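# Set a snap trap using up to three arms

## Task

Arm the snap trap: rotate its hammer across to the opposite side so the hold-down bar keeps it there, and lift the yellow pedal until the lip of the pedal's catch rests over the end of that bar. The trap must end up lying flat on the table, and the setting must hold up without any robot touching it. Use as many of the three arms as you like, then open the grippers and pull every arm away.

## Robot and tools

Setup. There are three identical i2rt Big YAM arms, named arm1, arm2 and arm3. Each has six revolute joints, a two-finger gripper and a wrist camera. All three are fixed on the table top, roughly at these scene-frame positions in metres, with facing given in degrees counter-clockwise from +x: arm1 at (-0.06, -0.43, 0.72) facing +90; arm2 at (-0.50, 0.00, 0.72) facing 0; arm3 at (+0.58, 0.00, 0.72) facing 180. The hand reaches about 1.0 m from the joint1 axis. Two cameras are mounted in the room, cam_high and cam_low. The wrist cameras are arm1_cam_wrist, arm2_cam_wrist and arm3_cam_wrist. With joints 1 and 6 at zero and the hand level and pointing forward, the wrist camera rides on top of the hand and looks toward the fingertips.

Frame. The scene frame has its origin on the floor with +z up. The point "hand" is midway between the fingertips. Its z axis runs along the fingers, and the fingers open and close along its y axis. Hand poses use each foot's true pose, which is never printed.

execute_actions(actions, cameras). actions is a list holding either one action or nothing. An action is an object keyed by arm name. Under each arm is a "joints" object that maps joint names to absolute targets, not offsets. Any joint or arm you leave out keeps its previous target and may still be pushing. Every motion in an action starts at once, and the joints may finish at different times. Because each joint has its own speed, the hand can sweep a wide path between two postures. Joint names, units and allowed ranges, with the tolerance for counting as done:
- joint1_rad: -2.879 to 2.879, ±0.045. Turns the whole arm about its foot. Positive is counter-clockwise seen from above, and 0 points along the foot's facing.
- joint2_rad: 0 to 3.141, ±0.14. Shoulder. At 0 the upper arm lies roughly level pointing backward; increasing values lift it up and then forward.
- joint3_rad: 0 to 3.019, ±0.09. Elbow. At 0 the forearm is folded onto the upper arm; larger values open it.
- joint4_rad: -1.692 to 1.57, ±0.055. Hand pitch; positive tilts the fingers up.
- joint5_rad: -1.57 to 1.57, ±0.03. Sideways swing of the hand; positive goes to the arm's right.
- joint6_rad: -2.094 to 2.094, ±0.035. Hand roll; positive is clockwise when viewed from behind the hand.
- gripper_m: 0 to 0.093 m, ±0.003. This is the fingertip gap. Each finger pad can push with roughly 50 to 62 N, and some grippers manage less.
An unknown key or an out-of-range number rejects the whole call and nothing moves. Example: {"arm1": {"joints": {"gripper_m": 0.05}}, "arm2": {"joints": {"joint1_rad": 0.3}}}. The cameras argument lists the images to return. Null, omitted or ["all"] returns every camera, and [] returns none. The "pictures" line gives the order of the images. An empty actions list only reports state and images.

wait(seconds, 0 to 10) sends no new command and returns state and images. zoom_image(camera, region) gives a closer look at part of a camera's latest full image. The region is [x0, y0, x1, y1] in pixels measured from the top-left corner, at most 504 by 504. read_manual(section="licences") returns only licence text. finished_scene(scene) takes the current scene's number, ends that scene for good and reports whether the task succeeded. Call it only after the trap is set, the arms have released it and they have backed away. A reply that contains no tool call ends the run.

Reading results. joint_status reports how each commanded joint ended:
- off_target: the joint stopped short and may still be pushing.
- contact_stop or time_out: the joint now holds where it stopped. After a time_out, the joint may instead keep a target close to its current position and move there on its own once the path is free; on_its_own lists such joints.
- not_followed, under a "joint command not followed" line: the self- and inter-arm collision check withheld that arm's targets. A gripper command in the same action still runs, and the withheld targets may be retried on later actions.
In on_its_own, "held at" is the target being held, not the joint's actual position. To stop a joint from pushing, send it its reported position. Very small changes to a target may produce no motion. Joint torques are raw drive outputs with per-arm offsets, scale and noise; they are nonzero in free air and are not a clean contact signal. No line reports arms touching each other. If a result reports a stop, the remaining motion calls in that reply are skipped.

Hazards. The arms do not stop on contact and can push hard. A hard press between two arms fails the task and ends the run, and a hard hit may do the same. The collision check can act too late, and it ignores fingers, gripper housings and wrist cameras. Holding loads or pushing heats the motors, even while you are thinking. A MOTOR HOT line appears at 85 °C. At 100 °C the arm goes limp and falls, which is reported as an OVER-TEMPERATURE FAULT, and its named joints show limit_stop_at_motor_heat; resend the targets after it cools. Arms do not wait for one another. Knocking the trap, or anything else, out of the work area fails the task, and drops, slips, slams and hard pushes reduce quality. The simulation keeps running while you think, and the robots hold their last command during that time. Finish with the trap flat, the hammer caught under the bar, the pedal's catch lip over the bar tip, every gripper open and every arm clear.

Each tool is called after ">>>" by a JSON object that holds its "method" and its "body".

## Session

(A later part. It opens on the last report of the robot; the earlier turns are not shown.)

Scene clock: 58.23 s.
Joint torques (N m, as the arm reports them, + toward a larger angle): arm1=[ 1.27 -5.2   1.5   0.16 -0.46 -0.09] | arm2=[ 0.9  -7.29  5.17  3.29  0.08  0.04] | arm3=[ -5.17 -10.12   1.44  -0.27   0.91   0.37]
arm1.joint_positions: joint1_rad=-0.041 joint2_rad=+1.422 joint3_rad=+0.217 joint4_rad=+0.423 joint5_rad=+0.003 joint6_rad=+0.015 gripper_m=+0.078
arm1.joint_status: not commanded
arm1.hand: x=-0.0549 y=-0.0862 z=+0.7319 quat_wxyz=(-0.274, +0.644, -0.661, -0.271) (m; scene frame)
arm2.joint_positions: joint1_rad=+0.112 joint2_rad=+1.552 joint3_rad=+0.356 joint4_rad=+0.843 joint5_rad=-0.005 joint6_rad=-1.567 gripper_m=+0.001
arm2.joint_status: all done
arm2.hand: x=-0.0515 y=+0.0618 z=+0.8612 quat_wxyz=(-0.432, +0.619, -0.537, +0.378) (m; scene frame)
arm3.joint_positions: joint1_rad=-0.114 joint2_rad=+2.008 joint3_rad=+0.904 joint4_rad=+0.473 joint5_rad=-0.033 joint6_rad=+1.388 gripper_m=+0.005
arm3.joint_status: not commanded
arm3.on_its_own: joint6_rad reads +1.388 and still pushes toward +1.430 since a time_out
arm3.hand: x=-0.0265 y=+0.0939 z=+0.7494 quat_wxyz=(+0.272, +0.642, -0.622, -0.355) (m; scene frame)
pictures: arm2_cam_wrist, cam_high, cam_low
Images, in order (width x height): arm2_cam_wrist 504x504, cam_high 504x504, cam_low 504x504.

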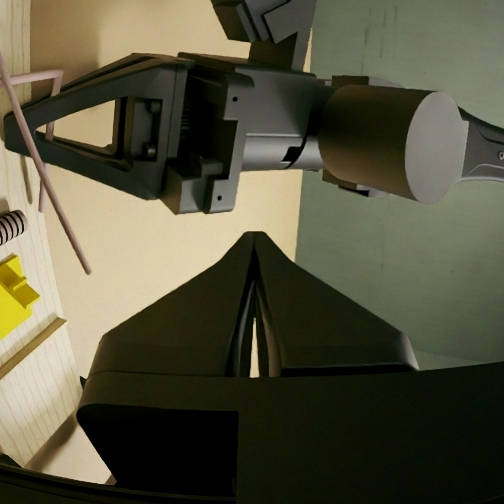

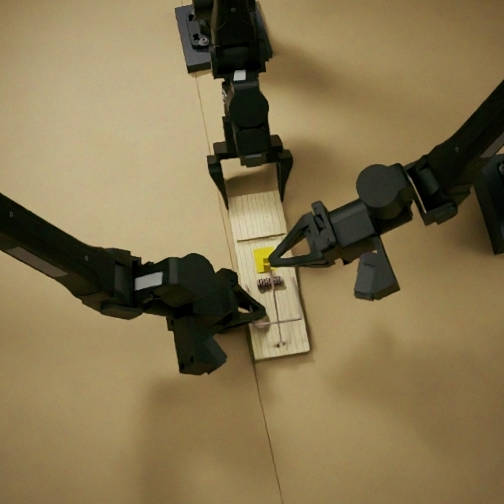

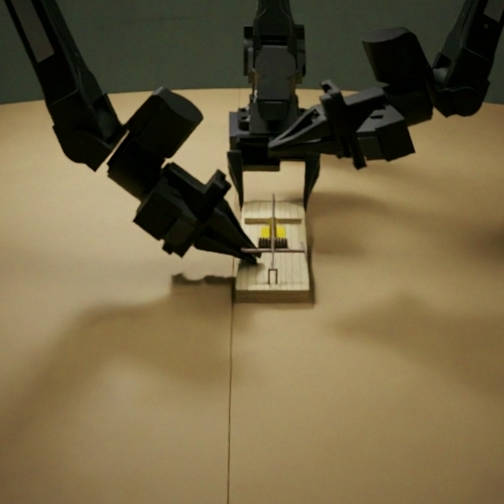

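>>> {"method": "execute_actions", "body": {"actions": [{"arm2":{"joints":{"joint2_rad":1.72,"joint3_rad":0.44}}}], "cameras": []}}

>>> {"method": "execute_actions", "body": {"actions": [{"arm2":{"joints":{"joint2_rad":1.81,"joint3_rad":0.465}}}], "cameras": ["cam_low","arm2_cam_wrist","arm3_cam_wrist"]}}

Scene clock: 59.20 s.
Joint torques (N m, as the arm reports them, + toward a larger angle): arm1=[ 1.36 -4.51  1.71  0.13 -0.44 -0.11] | arm2=[ 0.55 -8.89  5.8   3.04  0.08  0.04] | arm3=[ -5.2  -10.12   1.43  -0.27   0.91   0.37]
arm1.joint_positions: joint1_rad=-0.041 joint2_rad=+1.422 joint3_rad=+0.217 joint4_rad=+0.423 joint5_rad=+0.003 joint6_rad=+0.015 gripper_m=+0.078
arm1.joint_status: not commanded
arm1.hand: x=-0.0549 y=-0.0862 z=+0.7319 quat_wxyz=(-0.274, +0.644, -0.661, -0.271) (m; scene frame)
arm2.joint_positions: joint1_rad=+0.112 joint2_rad=+1.728 joint3_rad=+0.413 joint4_rad=+0.845 joint5_rad=-0.005 joint6_rad=-1.567 gripper_m=+0.001
arm2.joint_status: all done
arm2.hand: x=-0.0403 y=+0.0628 z=+0.8046 quat_wxyz=(-0.395, +0.642, -0.558, +0.346) (m; scene frame)
arm3.joint_positions: joint1_rad=-0.114 joint2_rad=+2.008 joint3_rad=+0.904 joint4_rad=+0.473 joint5_rad=-0.033 joint6_rad=+1.388 gripper_m=+0.005
arm3.joint_status: not commanded
arm3.on_its_own: joint6_rad reads +1.388 and still pushes toward +1.430 since a time_out
arm3.hand: x=-0.0265 y=+0.0939 z=+0.7494 quat_wxyz=(+0.272, +0.642, -0.622, -0.355) (m; scene frame)
pictures: none
No camera images: the call's "cameras" was empty. Leave "cameras" out to get every camera's image.

Scene clock: 59.90 s.
Joint torques (N m, as the arm reports them, + toward a larger angle): arm1=[ 1.31 -3.67  1.92  0.21 -0.42 -0.13] | arm2=[ 0.5  -7.95  5.02  2.44  0.07  0.07] | arm3=[ -5.19 -10.14   1.42  -0.27   0.91   0.36]
arm1.joint_positions: joint1_rad=-0.041 joint2_rad=+1.422 joint3_rad=+0.217 joint4_rad=+0.423 joint5_rad=+0.003 joint6_rad=+0.015 gripper_m=+0.078
arm1.joint_status: not commanded
arm1.hand: x=-0.0549 y=-0.0862 z=+0.7319 quat_wxyz=(-0.274, +0.644, -0.661, -0.271) (m; scene frame)
arm2.joint_positions: joint1_rad=+0.113 joint2_rad=+1.796 joint3_rad=+0.446 joint4_rad=+0.862 joint5_rad=-0.005 joint6_rad=-1.570 gripper_m=+0.001
arm2.joint_status: all done
arm2.hand: x=-0.0310 y=+0.0643 z=+0.7882 quat_wxyz=(-0.389, +0.647, -0.560, +0.341) (m; scene frame)
arm3.joint_positions: joint1_rad=-0.114 joint2_rad=+2.009 joint3_rad=+0.904 joint4_rad=+0.473 joint5_rad=-0.033 joint6_rad=+1.389 gripper_m=+0.005
arm3.joint_status: not commanded
arm3.on_its_own: joint6_rad reads +1.389 and still pushes toward +1.430 since a time_out
arm3.hand: x=-0.0264 y=+0.0938 z=+0.7492 quat_wxyz=(+0.272, +0.642, -0.622, -0.355) (m; scene frame)
pictures: arm2_cam_wrist, arm3_cam_wrist, cam_low
Images, in order (width x height): arm2_cam_wrist 504x504, arm3_cam_wrist 504x504, cam_low 504x504.

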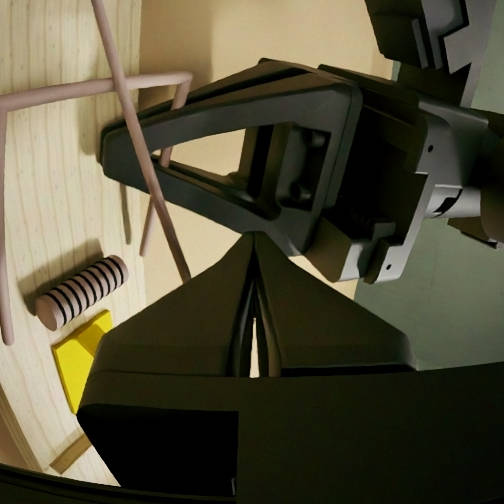

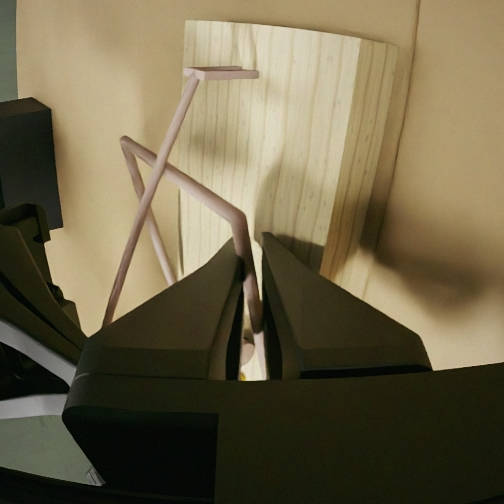

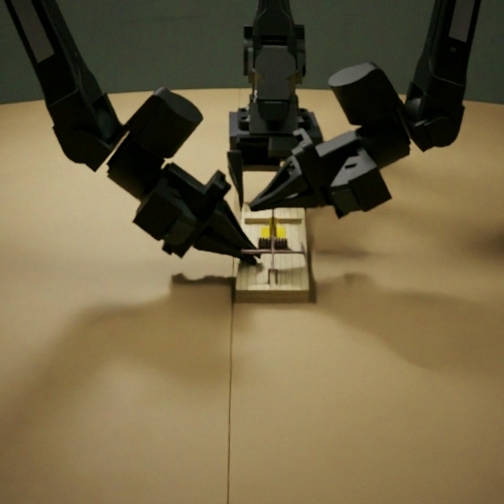

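Contact made. Preload arm2, open arm3 and relax, then withdraw.

>>> {"method": "execute_actions", "body": {"actions": [{"arm2":{"joints":{"joint2_rad":1.85,"joint3_rad":0.43,"joint4_rad":0.83}},"arm3":{"joints":{"gripper_m":0.013,"joint1_rad":-0.114,"joint2_rad":2.0,"joint3_rad":0.9,"joint4_rad":0.47,"joint6_rad":1.39}}}], "cameras": ["arm3_cam_wrist","cam_low"]}}

>>> {"method": "execute_actions", "body": {"actions": [{"arm3":{"joints":{"joint2_rad":1.9,"joint3_rad":0.785}}}], "cameras": ["cam_low","arm2_cam_wrist","arm3_cam_wrist"]}}

Scene clock: 60.67 s.
Joint torques (N m, as the arm reports them, + toward a larger angle): arm1=[ 0.65 -4.83  1.79  0.04 -0.43 -0.08] | arm2=[ 0.54 -5.89  2.1   0.99  0.08  0.15] | arm3=[ -2.26 -16.71   4.37   1.4    0.54  -0.12]
arm1.joint_positions: joint1_rad=-0.041 joint2_rad=+1.422 joint3_rad=+0.217 joint4_rad=+0.423 joint5_rad=+0.003 joint6_rad=+0.015 gripper_m=+0.078
arm1.joint_status: not commanded
arm1.hand: x=-0.0549 y=-0.0862 z=+0.7319 quat_wxyz=(-0.274, +0.644, -0.661, -0.271) (m; scene frame)
arm2.joint_positions: joint1_rad=+0.113 joint2_rad=+1.806 joint3_rad=+0.446 joint4_rad=+0.862 joint5_rad=-0.005 joint6_rad=-1.578 gripper_m=+0.001
arm2.joint_status: all done
arm2.hand: x=-0.0323 y=+0.0641 z=+0.7835 quat_wxyz=(-0.384, +0.651, -0.559, +0.340) (m; scene frame)
arm3.joint_positions: joint1_rad=-0.110 joint2_rad=+2.004 joint3_rad=+0.906 joint4_rad=+0.484 joint5_rad=-0.023 joint6_rad=+1.396 gripper_m=+0.013
arm3.joint_status: all done
arm3.hand: x=-0.0297 y=+0.0935 z=+0.7544 quat_wxyz=(+0.275, +0.637, -0.622, -0.362) (m; scene frame)
pictures: arm3_cam_wrist, cam_low
Images, in order (width x height): arm3_cam_wrist 504x504, cam_low 504x504.

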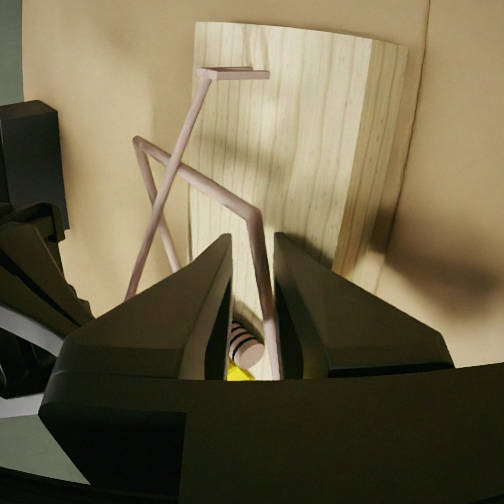

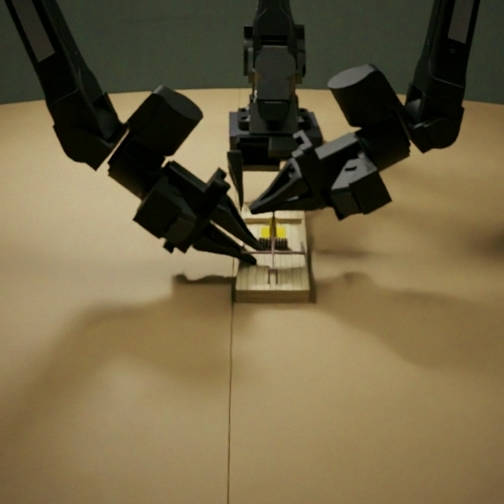

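Scene clock: 61.47 s.
Joint torques (N m, as the arm reports them, + toward a larger angle): arm1=[ 0.82 -4.57  2.12  0.37 -0.55 -0.09] | arm2=[ 0.78 -6.96  2.06  0.91  0.08  0.15] | arm3=[ -2.31 -14.86   4.22   1.39   0.19  -0.12]
arm1.joint_positions: joint1_rad=-0.041 joint2_rad=+1.422 joint3_rad=+0.217 joint4_rad=+0.423 joint5_rad=+0.003 joint6_rad=+0.014 gripper_m=+0.078
arm1.joint_status: not commanded
arm1.hand: x=-0.0549 y=-0.0861 z=+0.7320 quat_wxyz=(-0.274, +0.644, -0.661, -0.271) (m; scene frame)
arm2.joint_positions: joint1_rad=+0.113 joint2_rad=+1.819 joint3_rad=+0.446 joint4_rad=+0.862 joint5_rad=-0.005 joint6_rad=-1.578 gripper_m=+0.001
arm2.joint_status: not commanded
arm2.hand: x=-0.0340 y=+0.0638 z=+0.7778 quat_wxyz=(-0.380, +0.654, -0.561, +0.337) (m; scene frame)
arm3.joint_positions: joint1_rad=-0.110 joint2_rad=+1.898 joint3_rad=+0.793 joint4_rad=+0.484 joint5_rad=-0.014 joint6_rad=+1.395 gripper_m=+0.013
arm3.joint_status: all done
arm3.hand: x=+0.0076 y=+0.0892 z=+0.7743 quat_wxyz=(+0.270, +0.637, -0.624, -0.362) (m; scene frame)
pictures: arm2_cam_wrist, arm3_cam_wrist, cam_low
Images, in order (width x height): arm2_cam_wrist 504x504, arm3_cam_wrist 504x504, cam_low 504x504.

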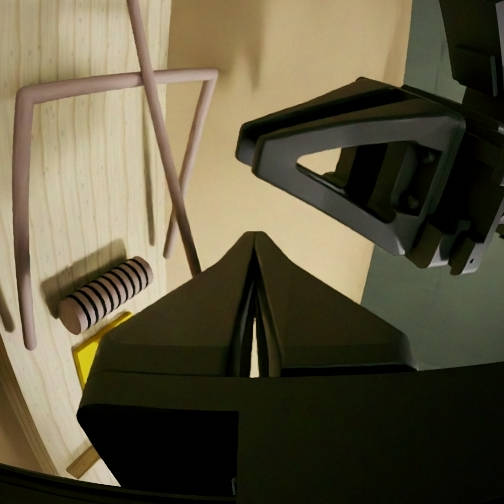

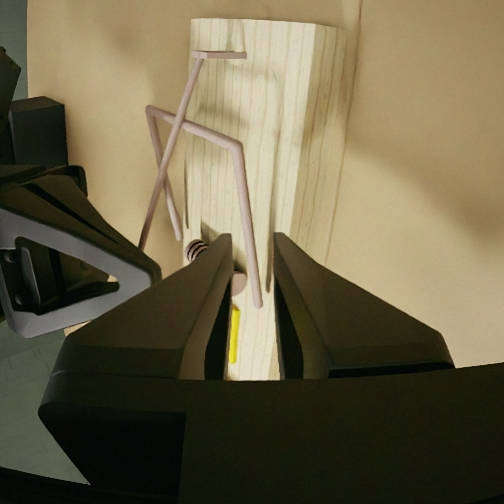

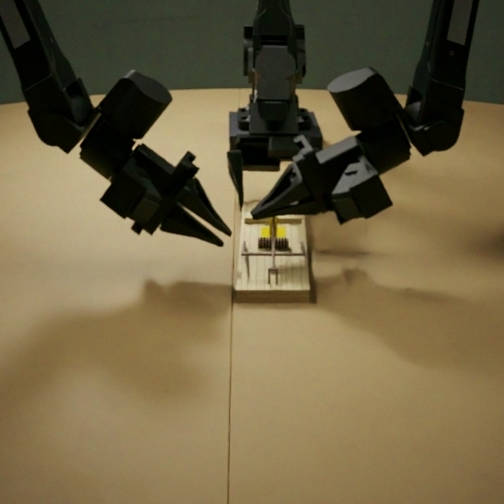

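>>> {"method": "execute_actions", "body": {"actions": [{"arm2":{"joints":{"joint1_rad":0.157,"joint2_rad":1.95,"joint3_rad":0.47,"joint4_rad":0.81}},"arm3":{"joints":{"joint2_rad":1.75,"joint3_rad":0.68,"gripper_m":0.0}}}], "cameras": ["arm2_cam_wrist"]}}

>>> {"method": "execute_actions", "body": {"actions": [{"arm3":{"joints":{"joint1_rad":0.06,"joint6_rad":0,"joint4_rad":0.415}}}], "cameras": []}}

>>> {"method": "execute_actions", "body": {"actions": [{"arm3":{"joints":{"joint2_rad":1.91,"joint3_rad":0.925}}}], "cameras": ["cam_low","arm2_cam_wrist","arm3_cam_wrist"]}}

Scene clock: 62.67 s.
Joint torques (N m, as the arm reports them, + toward a larger angle): arm1=[ 1.42 -4.95  1.95  0.21 -0.26  0.04] | arm2=[ 1.52 -6.95  1.89  0.58 -0.03  0.12] | arm3=[ -2.3  -13.08   5.01   1.67   0.19  -0.12]
arm1.joint_positions: joint1_rad=-0.041 joint2_rad=+1.422 joint3_rad=+0.217 joint4_rad=+0.423 joint5_rad=-0.003 joint6_rad=+0.008 gripper_m=+0.078
arm1.joint_status: not commanded
arm1.hand: x=-0.0559 y=-0.0861 z=+0.7320 quat_wxyz=(-0.273, +0.647, -0.658, -0.272) (m; scene frame)
arm2.joint_positions: joint1_rad=+0.146 joint2_rad=+1.913 joint3_rad=+0.481 joint4_rad=+0.850 joint5_rad=-0.003 joint6_rad=-1.576 gripper_m=+0.001
arm2.joint_status: all done
arm2.hand: x=-0.0351 y=+0.0788 z=+0.7425 quat_wxyz=(-0.362, +0.675, -0.563, +0.311) (m; scene frame)
arm3.joint_positions: joint1_rad=-0.110 joint2_rad=+1.744 joint3_rad=+0.682 joint4_rad=+0.479 joint5_rad=-0.014 joint6_rad=+1.395 gripper_m=+0.001
arm3.joint_status: all done
arm3.hand: x=+0.0409 y=+0.0842 z=+0.8146 quat_wxyz=(+0.280, +0.631, -0.618, -0.376) (m; scene frame)
pictures: arm2_cam_wrist
Images, in order (width x height): arm2_cam_wrist 504x504.

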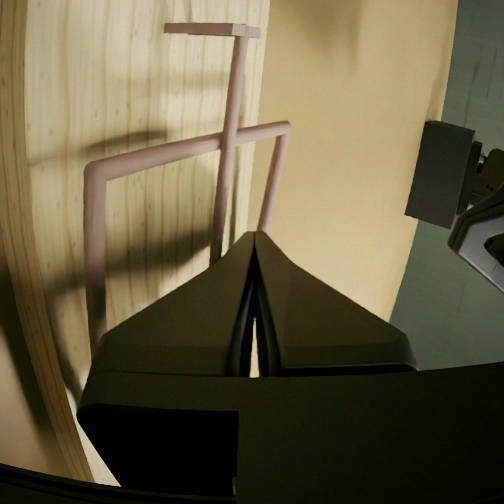

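Scene clock: 64.73 s.
Joint torques (N m, as the arm reports them, + toward a larger angle): arm1=[ 1.08 -4.33  1.78  0.03 -0.26 -0.03] | arm2=[ 1.61 -6.97  1.84  0.53 -0.03  0.15] | arm3=[ -2.77 -12.91   5.01   1.4    0.07  -0.09]
arm1.joint_positions: joint1_rad=-0.041 joint2_rad=+1.422 joint3_rad=+0.217 joint4_rad=+0.423 joint5_rad=-0.003 joint6_rad=+0.008 gripper_m=+0.078
arm1.joint_status: not commanded
arm1.hand: x=-0.0559 y=-0.0861 z=+0.7320 quat_wxyz=(-0.273, +0.647, -0.658, -0.272) (m; scene frame)
arm2.joint_positions: joint1_rad=+0.146 joint2_rad=+1.913 joint3_rad=+0.481 joint4_rad=+0.850 joint5_rad=-0.003 joint6_rad=-1.576 gripper_m=+0.001
arm2.joint_status: not commanded
arm2.hand: x=-0.0351 y=+0.0788 z=+0.7425 quat_wxyz=(-0.362, +0.675, -0.563, +0.311) (m; scene frame)
arm3.joint_positions: joint1_rad=+0.070 joint2_rad=+1.744 joint3_rad=+0.682 joint4_rad=+0.429 joint5_rad=-0.012 joint6_rad=+0.010 gripper_m=+0.000
arm3.joint_status: all done
arm3.hand: x=+0.0416 y=-0.0130 z=+0.8057 quat_wxyz=(+0.017, +0.894, +0.006, -0.447) (m; scene frame)
pictures: none
No camera images: the call's "cameras" was empty. Leave "cameras" out to get every camera's image.

Scene clock: 65.73 s.
Joint torques (N m, as the arm reports them, + toward a larger angle): arm1=[ 0.69 -3.82  1.85  0.06 -0.28  0.01] | arm2=[ 1.48 -7.07  1.82  0.58 -0.02  0.15] | arm3=[ -2.76 -15.25   7.5    1.56   0.07  -0.08]
arm1.joint_positions: joint1_rad=-0.041 joint2_rad=+1.422 joint3_rad=+0.217 joint4_rad=+0.423 joint5_rad=-0.003 joint6_rad=+0.008 gripper_m=+0.078
arm1.joint_status: not commanded
arm1.hand: x=-0.0559 y=-0.0861 z=+0.7320 quat_wxyz=(-0.273, +0.647, -0.658, -0.272) (m; scene frame)
arm2.joint_positions: joint1_rad=+0.146 joint2_rad=+1.913 joint3_rad=+0.481 joint4_rad=+0.850 joint5_rad=-0.003 joint6_rad=-1.576 gripper_m=+0.001
arm2.joint_status: not commanded
arm2.hand: x=-0.0351 y=+0.0788 z=+0.7425 quat_wxyz=(-0.362, +0.675, -0.563, +0.311) (m; scene frame)
arm3.joint_positions: joint1_rad=+0.070 joint2_rad=+1.903 joint3_rad=+0.900 joint4_rad=+0.427 joint5_rad=-0.012 joint6_rad=+0.009 gripper_m=+0.000
arm3.joint_status: all done
arm3.hand: x=-0.0410 y=-0.0148 z=+0.8020 quat_wxyz=(+0.017, +0.881, +0.006, -0.472) (m; scene frame)
pictures: arm2_cam_wrist, arm3_cam_wrist, cam_low
Images, in order (width x height): arm2_cam_wrist 504x504, arm3_cam_wrist 504x504, cam_low 504x504.

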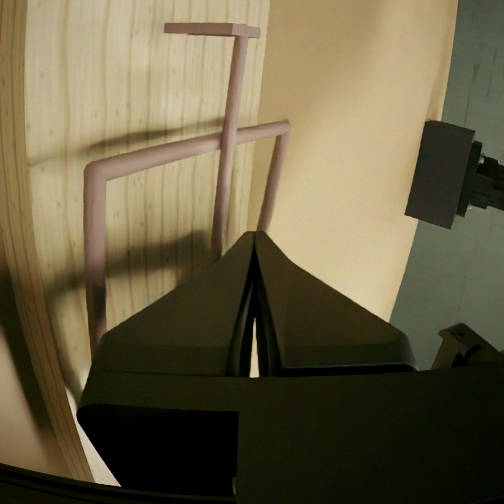

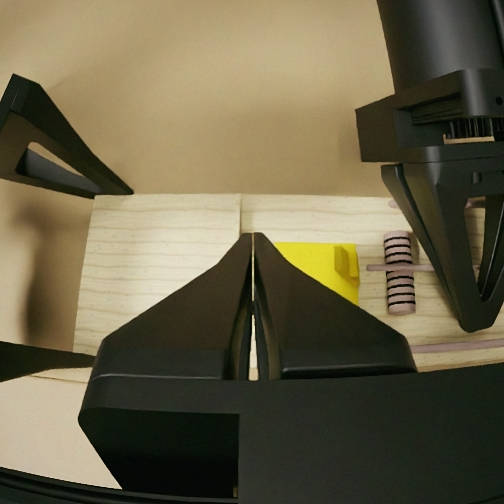

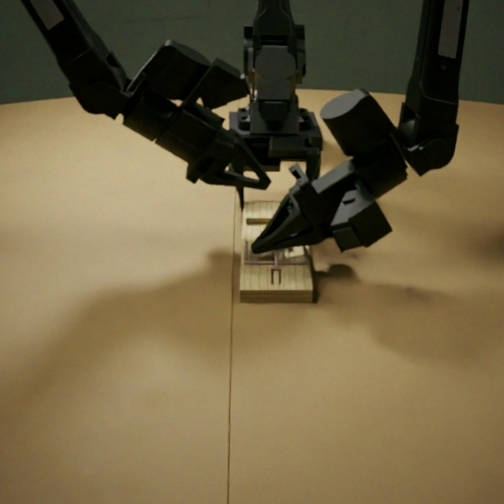

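>>> {"method": "execute_actions", "body": {"actions": [{"arm2":{"joints":{"joint3_rad":0.435,"joint4_rad":0.80}},"arm3":{"joints":{"joint1_rad":0.042,"joint2_rad":2.01,"joint3_rad":0.98}}}], "cameras": ["cam_low","arm2_cam_wrist","arm3_cam_wrist"]}}

Scene clock: 66.73 s.
Joint torques (N m, as the arm reports them, + toward a larger angle): arm1=[ 0.65 -3.77  2.01  0.28 -0.27 -0.04] | arm2=[ 1.3  -6.7  -0.82  0.23 -0.02  0.12] | arm3=[ -2.29 -15.66   6.93   1.63   0.07  -0.08]
arm1.joint_positions: joint1_rad=-0.041 joint2_rad=+1.422 joint3_rad=+0.217 joint4_rad=+0.423 joint5_rad=-0.004 joint6_rad=+0.007 gripper_m=+0.078
arm1.joint_status: not commanded
arm1.hand: x=-0.0560 y=-0.0861 z=+0.7320 quat_wxyz=(-0.273, +0.647, -0.658, -0.272) (m; scene frame)
arm2.joint_positions: joint1_rad=+0.146 joint2_rad=+1.913 joint3_rad=+0.480 joint4_rad=+0.849 joint5_rad=-0.003 joint6_rad=-1.573 gripper_m=+0.001
arm2.joint_status: all done
arm2.hand: x=-0.0360 y=+0.0786 z=+0.7418 quat_wxyz=(-0.361, +0.675, -0.564, +0.309) (m; scene frame)
arm3.joint_positions: joint1_rad=+0.049 joint2_rad=+1.994 joint3_rad=+0.958 joint4_rad=+0.426 joint5_rad=-0.012 joint6_rad=+0.009 gripper_m=+0.000
arm3.joint_status: all done
arm3.hand: x=-0.0550 y=-0.0019 z=+0.7695 quat_wxyz=(+0.012, +0.890, -0.004, -0.457) (m; scene frame)
pictures: arm2_cam_wrist, arm3_cam_wrist, cam_low
Images, in order (width x height): arm2_cam_wrist 504x504, arm3_cam_wrist 504x504, cam_low 504x504.

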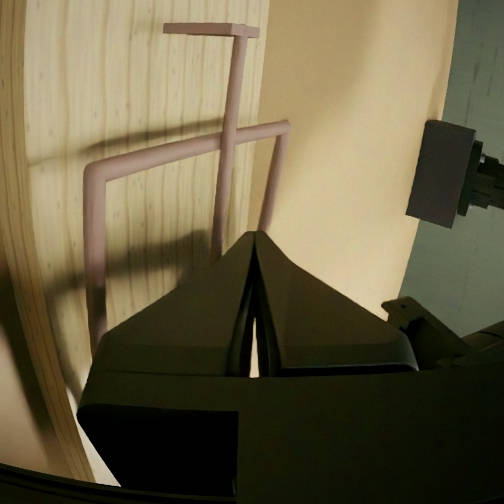

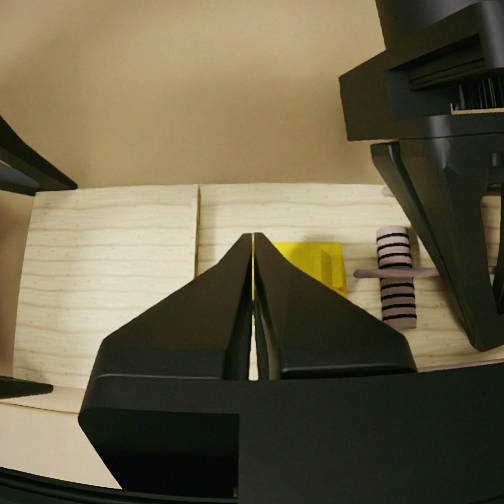

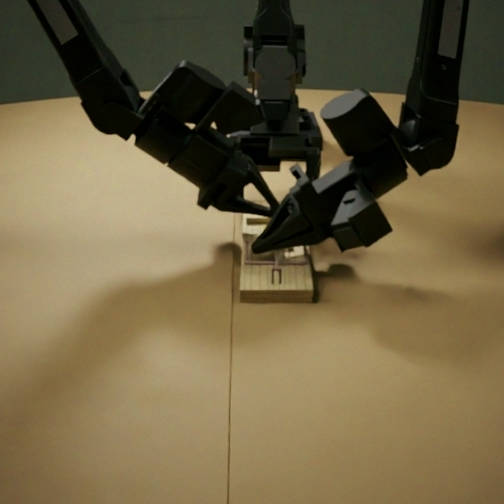

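Bottomed. Same view as scene 1; open.

>>> {"method": "execute_actions", "body": {"actions": [{"arm3":{"joints":{"gripper_m":0.054}}}], "cameras": ["arm3_cam_wrist"]}}

>>> {"method": "execute_actions", "body": {"actions": [{"arm2":{"joints":{"joint2_rad":1.85,"joint3_rad":0.46,"joint4_rad":0.85}}}], "cameras": ["cam_low","arm2_cam_wrist","arm3_cam_wrist"]}}

Scene clock: 67.47 s.
Joint torques (N m, as the arm reports them, + toward a larger angle): arm1=[-0.72 -4.35  1.98  0.25 -0.25 -0.09] | arm2=[ 1.47 -6.91 -0.81  0.19 -0.03  0.1 ] | arm3=[ -2.57 -15.79   7.04   1.57   0.18  -0.07]
arm1.joint_positions: joint1_rad=-0.041 joint2_rad=+1.422 joint3_rad=+0.217 joint4_rad=+0.423 joint5_rad=-0.004 joint6_rad=+0.007 gripper_m=+0.078
arm1.joint_status: not commanded
arm1.hand: x=-0.0560 y=-0.0861 z=+0.7320 quat_wxyz=(-0.273, +0.647, -0.658, -0.272) (m; scene frame)
arm2.joint_positions: joint1_rad=+0.146 joint2_rad=+1.913 joint3_rad=+0.480 joint4_rad=+0.849 joint5_rad=-0.003 joint6_rad=-1.573 gripper_m=+0.001
arm2.joint_status: not commanded
arm2.hand: x=-0.0360 y=+0.0786 z=+0.7418 quat_wxyz=(-0.361, +0.675, -0.564, +0.309) (m; scene frame)
arm3.joint_positions: joint1_rad=+0.049 joint2_rad=+1.994 joint3_rad=+0.958 joint4_rad=+0.426 joint5_rad=-0.015 joint6_rad=+0.009 gripper_m=+0.054
arm3.joint_status: all done
arm3.hand: x=-0.0550 y=-0.0024 z=+0.7695 quat_wxyz=(+0.013, +0.890, -0.003, -0.457) (m; scene frame)
pictures: arm3_cam_wrist
Images, in order (width x height): arm3_cam_wrist 504x504.

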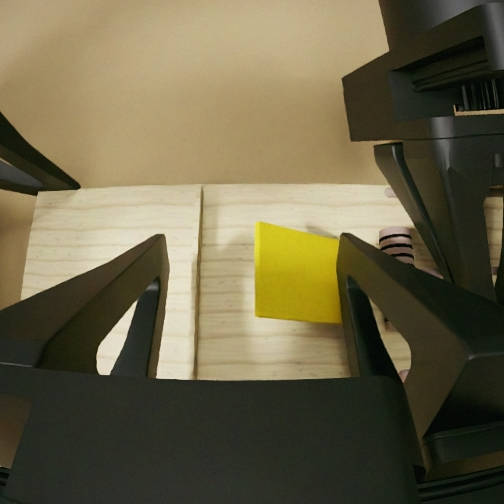

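Scene clock: 68.23 s.
Joint torques (N m, as the arm reports them, + toward a larger angle): arm1=[ 1.   -4.58  1.69  0.14 -0.2  -0.03] | arm2=[  1.51 -10.47   2.8    2.43  -0.02   0.11] | arm3=[ -2.42 -15.81   7.05   1.57   0.18  -0.08]
arm1.joint_positions: joint1_rad=-0.041 joint2_rad=+1.422 joint3_rad=+0.217 joint4_rad=+0.423 joint5_rad=-0.005 joint6_rad=+0.006 gripper_m=+0.078
arm1.joint_status: not commanded
arm1.hand: x=-0.0563 y=-0.0861 z=+0.7320 quat_wxyz=(-0.273, +0.648, -0.657, -0.272) (m; scene frame)
arm2.joint_positions: joint1_rad=+0.146 joint2_rad=+1.858 joint3_rad=+0.464 joint4_rad=+0.849 joint5_rad=-0.003 joint6_rad=-1.573 gripper_m=+0.001
arm2.joint_status: all done
arm2.hand: x=-0.0349 y=+0.0790 z=+0.7624 quat_wxyz=(-0.374, +0.668, -0.558, +0.320) (m; scene frame)
arm3.joint_positions: joint1_rad=+0.049 joint2_rad=+1.994 joint3_rad=+0.958 joint4_rad=+0.426 joint5_rad=-0.015 joint6_rad=+0.009 gripper_m=+0.054
arm3.joint_status: not commanded
arm3.hand: x=-0.0550 y=-0.0024 z=+0.7695 quat_wxyz=(+0.013, +0.890, -0.003, -0.457) (m; scene frame)
pictures: arm2_cam_wrist, arm3_cam_wrist, cam_low
Images, in order (width x height): arm2_cam_wrist 504x504, arm3_cam_wrist 504x504, cam_low 504x504.

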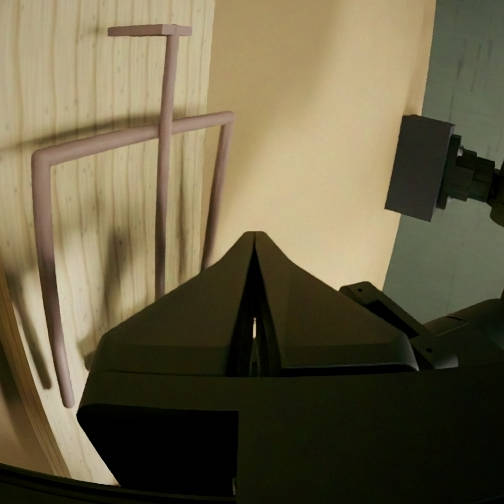

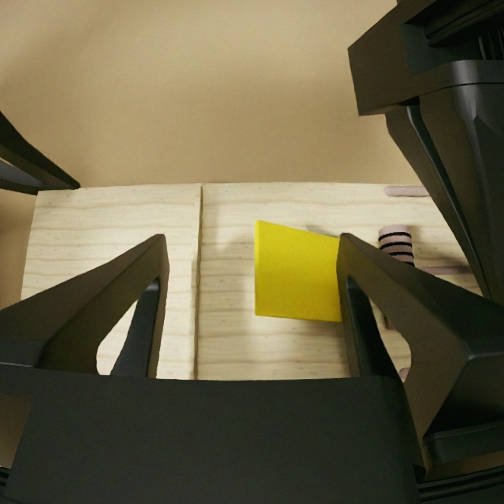

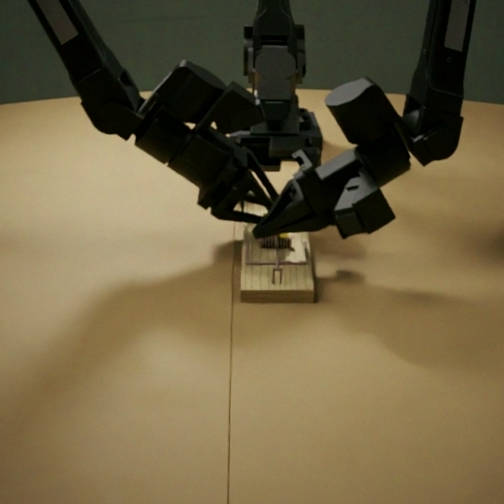

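Held.

>>> {"method": "execute_actions", "body": {"actions": [{"arm1":{"joints":{"joint1_rad":-0.041,"joint2_rad":1.42,"joint3_rad":0.225,"joint4_rad":0.425}},"arm3":{"joints":{"gripper_m":0.05,"joint2_rad":1.9,"joint3_rad":0.9}},"arm2":{"joints":{"joint1_rad":0.28,"joint2_rad":1.5,"joint3_rad":0.3}}}], "cameras": []}}

>>> {"method": "execute_actions", "body": {"actions": [{"arm1":{"joints":{"gripper_m":0.093}},"arm3":{"joints":{"joint2_rad":1.5,"joint3_rad":0.7}},"arm2":{"joints":{"joint2_rad":1.1}}}], "cameras": []}}

>>> {"method": "execute_actions", "body": {"actions": [{"arm1":{"joints":{"joint2_rad":0.6,"joint3_rad":0.1}},"arm3":{"joints":{"joint2_rad":1.1,"joint3_rad":0.5}},"arm2":{"joints":{"joint2_rad":0.7,"joint4_rad":0.2}}}], "cameras": ["cam_high","cam_low"]}}

Scene clock: 69.43 s.
Joint torques (N m, as the arm reports them, + toward a larger angle): arm1=[ 0.13 -6.78  5.07  1.49 -0.12  0.02] | arm2=[ 0.29 -6.35  4.97  2.36  0.    0.1 ] | arm3=[ -2.4  -15.79   5.33   1.61   0.16  -0.07]
arm1.joint_positions: joint1_rad=-0.041 joint2_rad=+1.419 joint3_rad=+0.217 joint4_rad=+0.423 joint5_rad=-0.006 joint6_rad=+0.005 gripper_m=+0.078
arm1.joint_status: all done
arm1.hand: x=-0.0563 y=-0.0857 z=+0.7329 quat_wxyz=(-0.274, +0.648, -0.656, -0.273) (m; scene frame)
arm2.joint_positions: joint1_rad=+0.281 joint2_rad=+1.499 joint3_rad=+0.299 joint4_rad=+0.849 joint5_rad=-0.003 joint6_rad=-1.573 gripper_m=+0.001
arm2.joint_status: all done
arm2.hand: x=-0.0884 y=+0.1297 z=+0.8632 quat_wxyz=(-0.460, +0.663, -0.481, +0.343) (m; scene frame)
arm3.joint_positions: joint1_rad=+0.049 joint2_rad=+1.897 joint3_rad=+0.904 joint4_rad=+0.426 joint5_rad=-0.015 joint6_rad=+0.009 gripper_m=+0.050
arm3.joint_status: all done
arm3.hand: x=-0.0434 y=-0.0019 z=+0.8065 quat_wxyz=(+0.013, +0.880, -0.003, -0.476) (m; scene frame)
pictures: none
No camera images: the call's "cameras" was empty. Leave "cameras" out to get every camera's image.

Scene clock: 70.63 s.
Joint torques (N m, as the arm reports them, + toward a larger angle): arm1=[-1.15 -6.34  4.95  1.67 -0.09  0.04] | arm2=[ 0.57 -3.12  7.68  2.4   0.02  0.11] | arm3=[ -2.48 -10.66   6.87   1.96   0.16  -0.07]
arm1.joint_positions: joint1_rad=-0.041 joint2_rad=+1.419 joint3_rad=+0.217 joint4_rad=+0.423 joint5_rad=-0.008 joint6_rad=+0.005 gripper_m=+0.093
arm1.joint_status: all done
arm1.hand: x=-0.0566 y=-0.0857 z=+0.7330 quat_wxyz=(-0.273, +0.648, -0.656, -0.274) (m; scene frame)
arm2.joint_positions: joint1_rad=+0.281 joint2_rad=+1.098 joint3_rad=+0.299 joint4_rad=+0.849 joint5_rad=-0.003 joint6_rad=-1.573 gripper_m=+0.001
arm2.joint_status: all done
arm2.hand: x=-0.0989 y=+0.1282 z=+1.0279 quat_wxyz=(-0.583, +0.558, -0.403, +0.432) (m; scene frame)
arm3.joint_positions: joint1_rad=+0.049 joint2_rad=+1.480 joint3_rad=+0.704 joint4_rad=+0.421 joint5_rad=-0.015 joint6_rad=+0.009 gripper_m=+0.050
arm3.joint_status: all done
arm3.hand: x=+0.0200 y=-0.0004 z=+0.9530 quat_wxyz=(+0.013, +0.824, -0.002, -0.566) (m; scene frame)
pictures: none
No camera images: the call's "cameras" was empty. Leave "cameras" out to get every camera's image.

Scene clock: 72.00 s.
Joint torques (N m, as the arm reports them, + toward a larger angle): arm1=[-1.2  -0.73  9.86  2.11 -0.13 -0.03] | arm2=[ 0.4  -1.08  9.59  2.02 -0.02  0.11] | arm3=[-2.57 -6.49  7.79  2.03  0.16 -0.07]
arm1.joint_positions: joint1_rad=-0.041 joint2_rad=+0.602 joint3_rad=+0.090 joint4_rad=+0.423 joint5_rad=-0.008 joint6_rad=+0.005 gripper_m=+0.093
arm1.joint_status: all done
arm1.hand: x=-0.0577 y=-0.1043 z=+0.9388 quat_wxyz=(-0.479, +0.519, -0.523, -0.477) (m; scene frame)
arm2.joint_positions: joint1_rad=+0.281 joint2_rad=+0.698 joint3_rad=+0.299 joint4_rad=+0.208 joint5_rad=-0.003 joint6_rad=-1.573 gripper_m=+0.001
arm2.joint_status: all done
arm2.hand: x=-0.1495 y=+0.1122 z=+1.0214 quat_wxyz=(-0.512, +0.624, -0.452, +0.381) (m; scene frame)
arm3.joint_positions: joint1_rad=+0.049 joint2_rad=+1.086 joint3_rad=+0.505 joint4_rad=+0.420 joint5_rad=-0.015 joint6_rad=+0.009 gripper_m=+0.050
arm3.joint_status: all done
arm3.hand: x=+0.1096 y=+0.0005 z=+1.0412 quat_wxyz=(+0.012, +0.765, -0.002, -0.643) (m; scene frame)
pictures: cam_high, cam_low
Images, in order (width x height): cam_high 504x504, cam_low 504x504.

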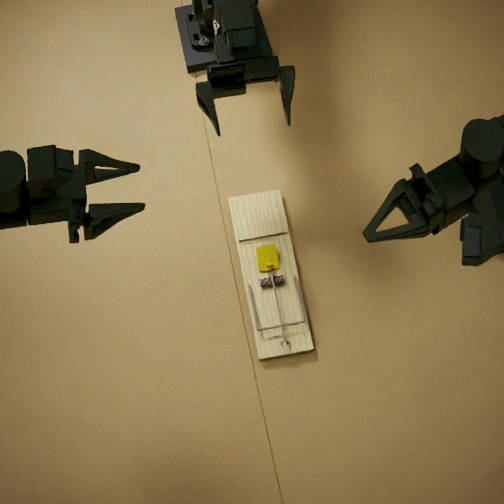

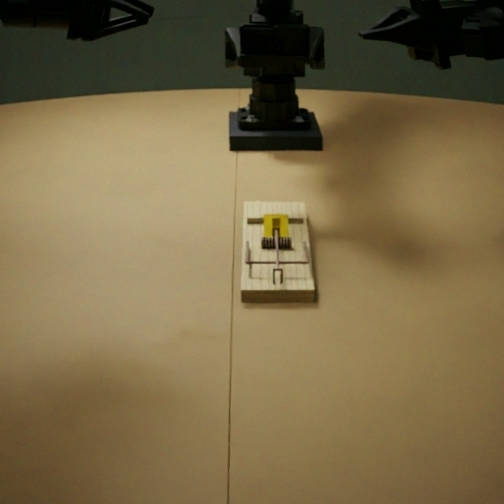

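>>> {"method": "finished_scene", "body": {"scene": 2}}

The scene is finished: the task was done.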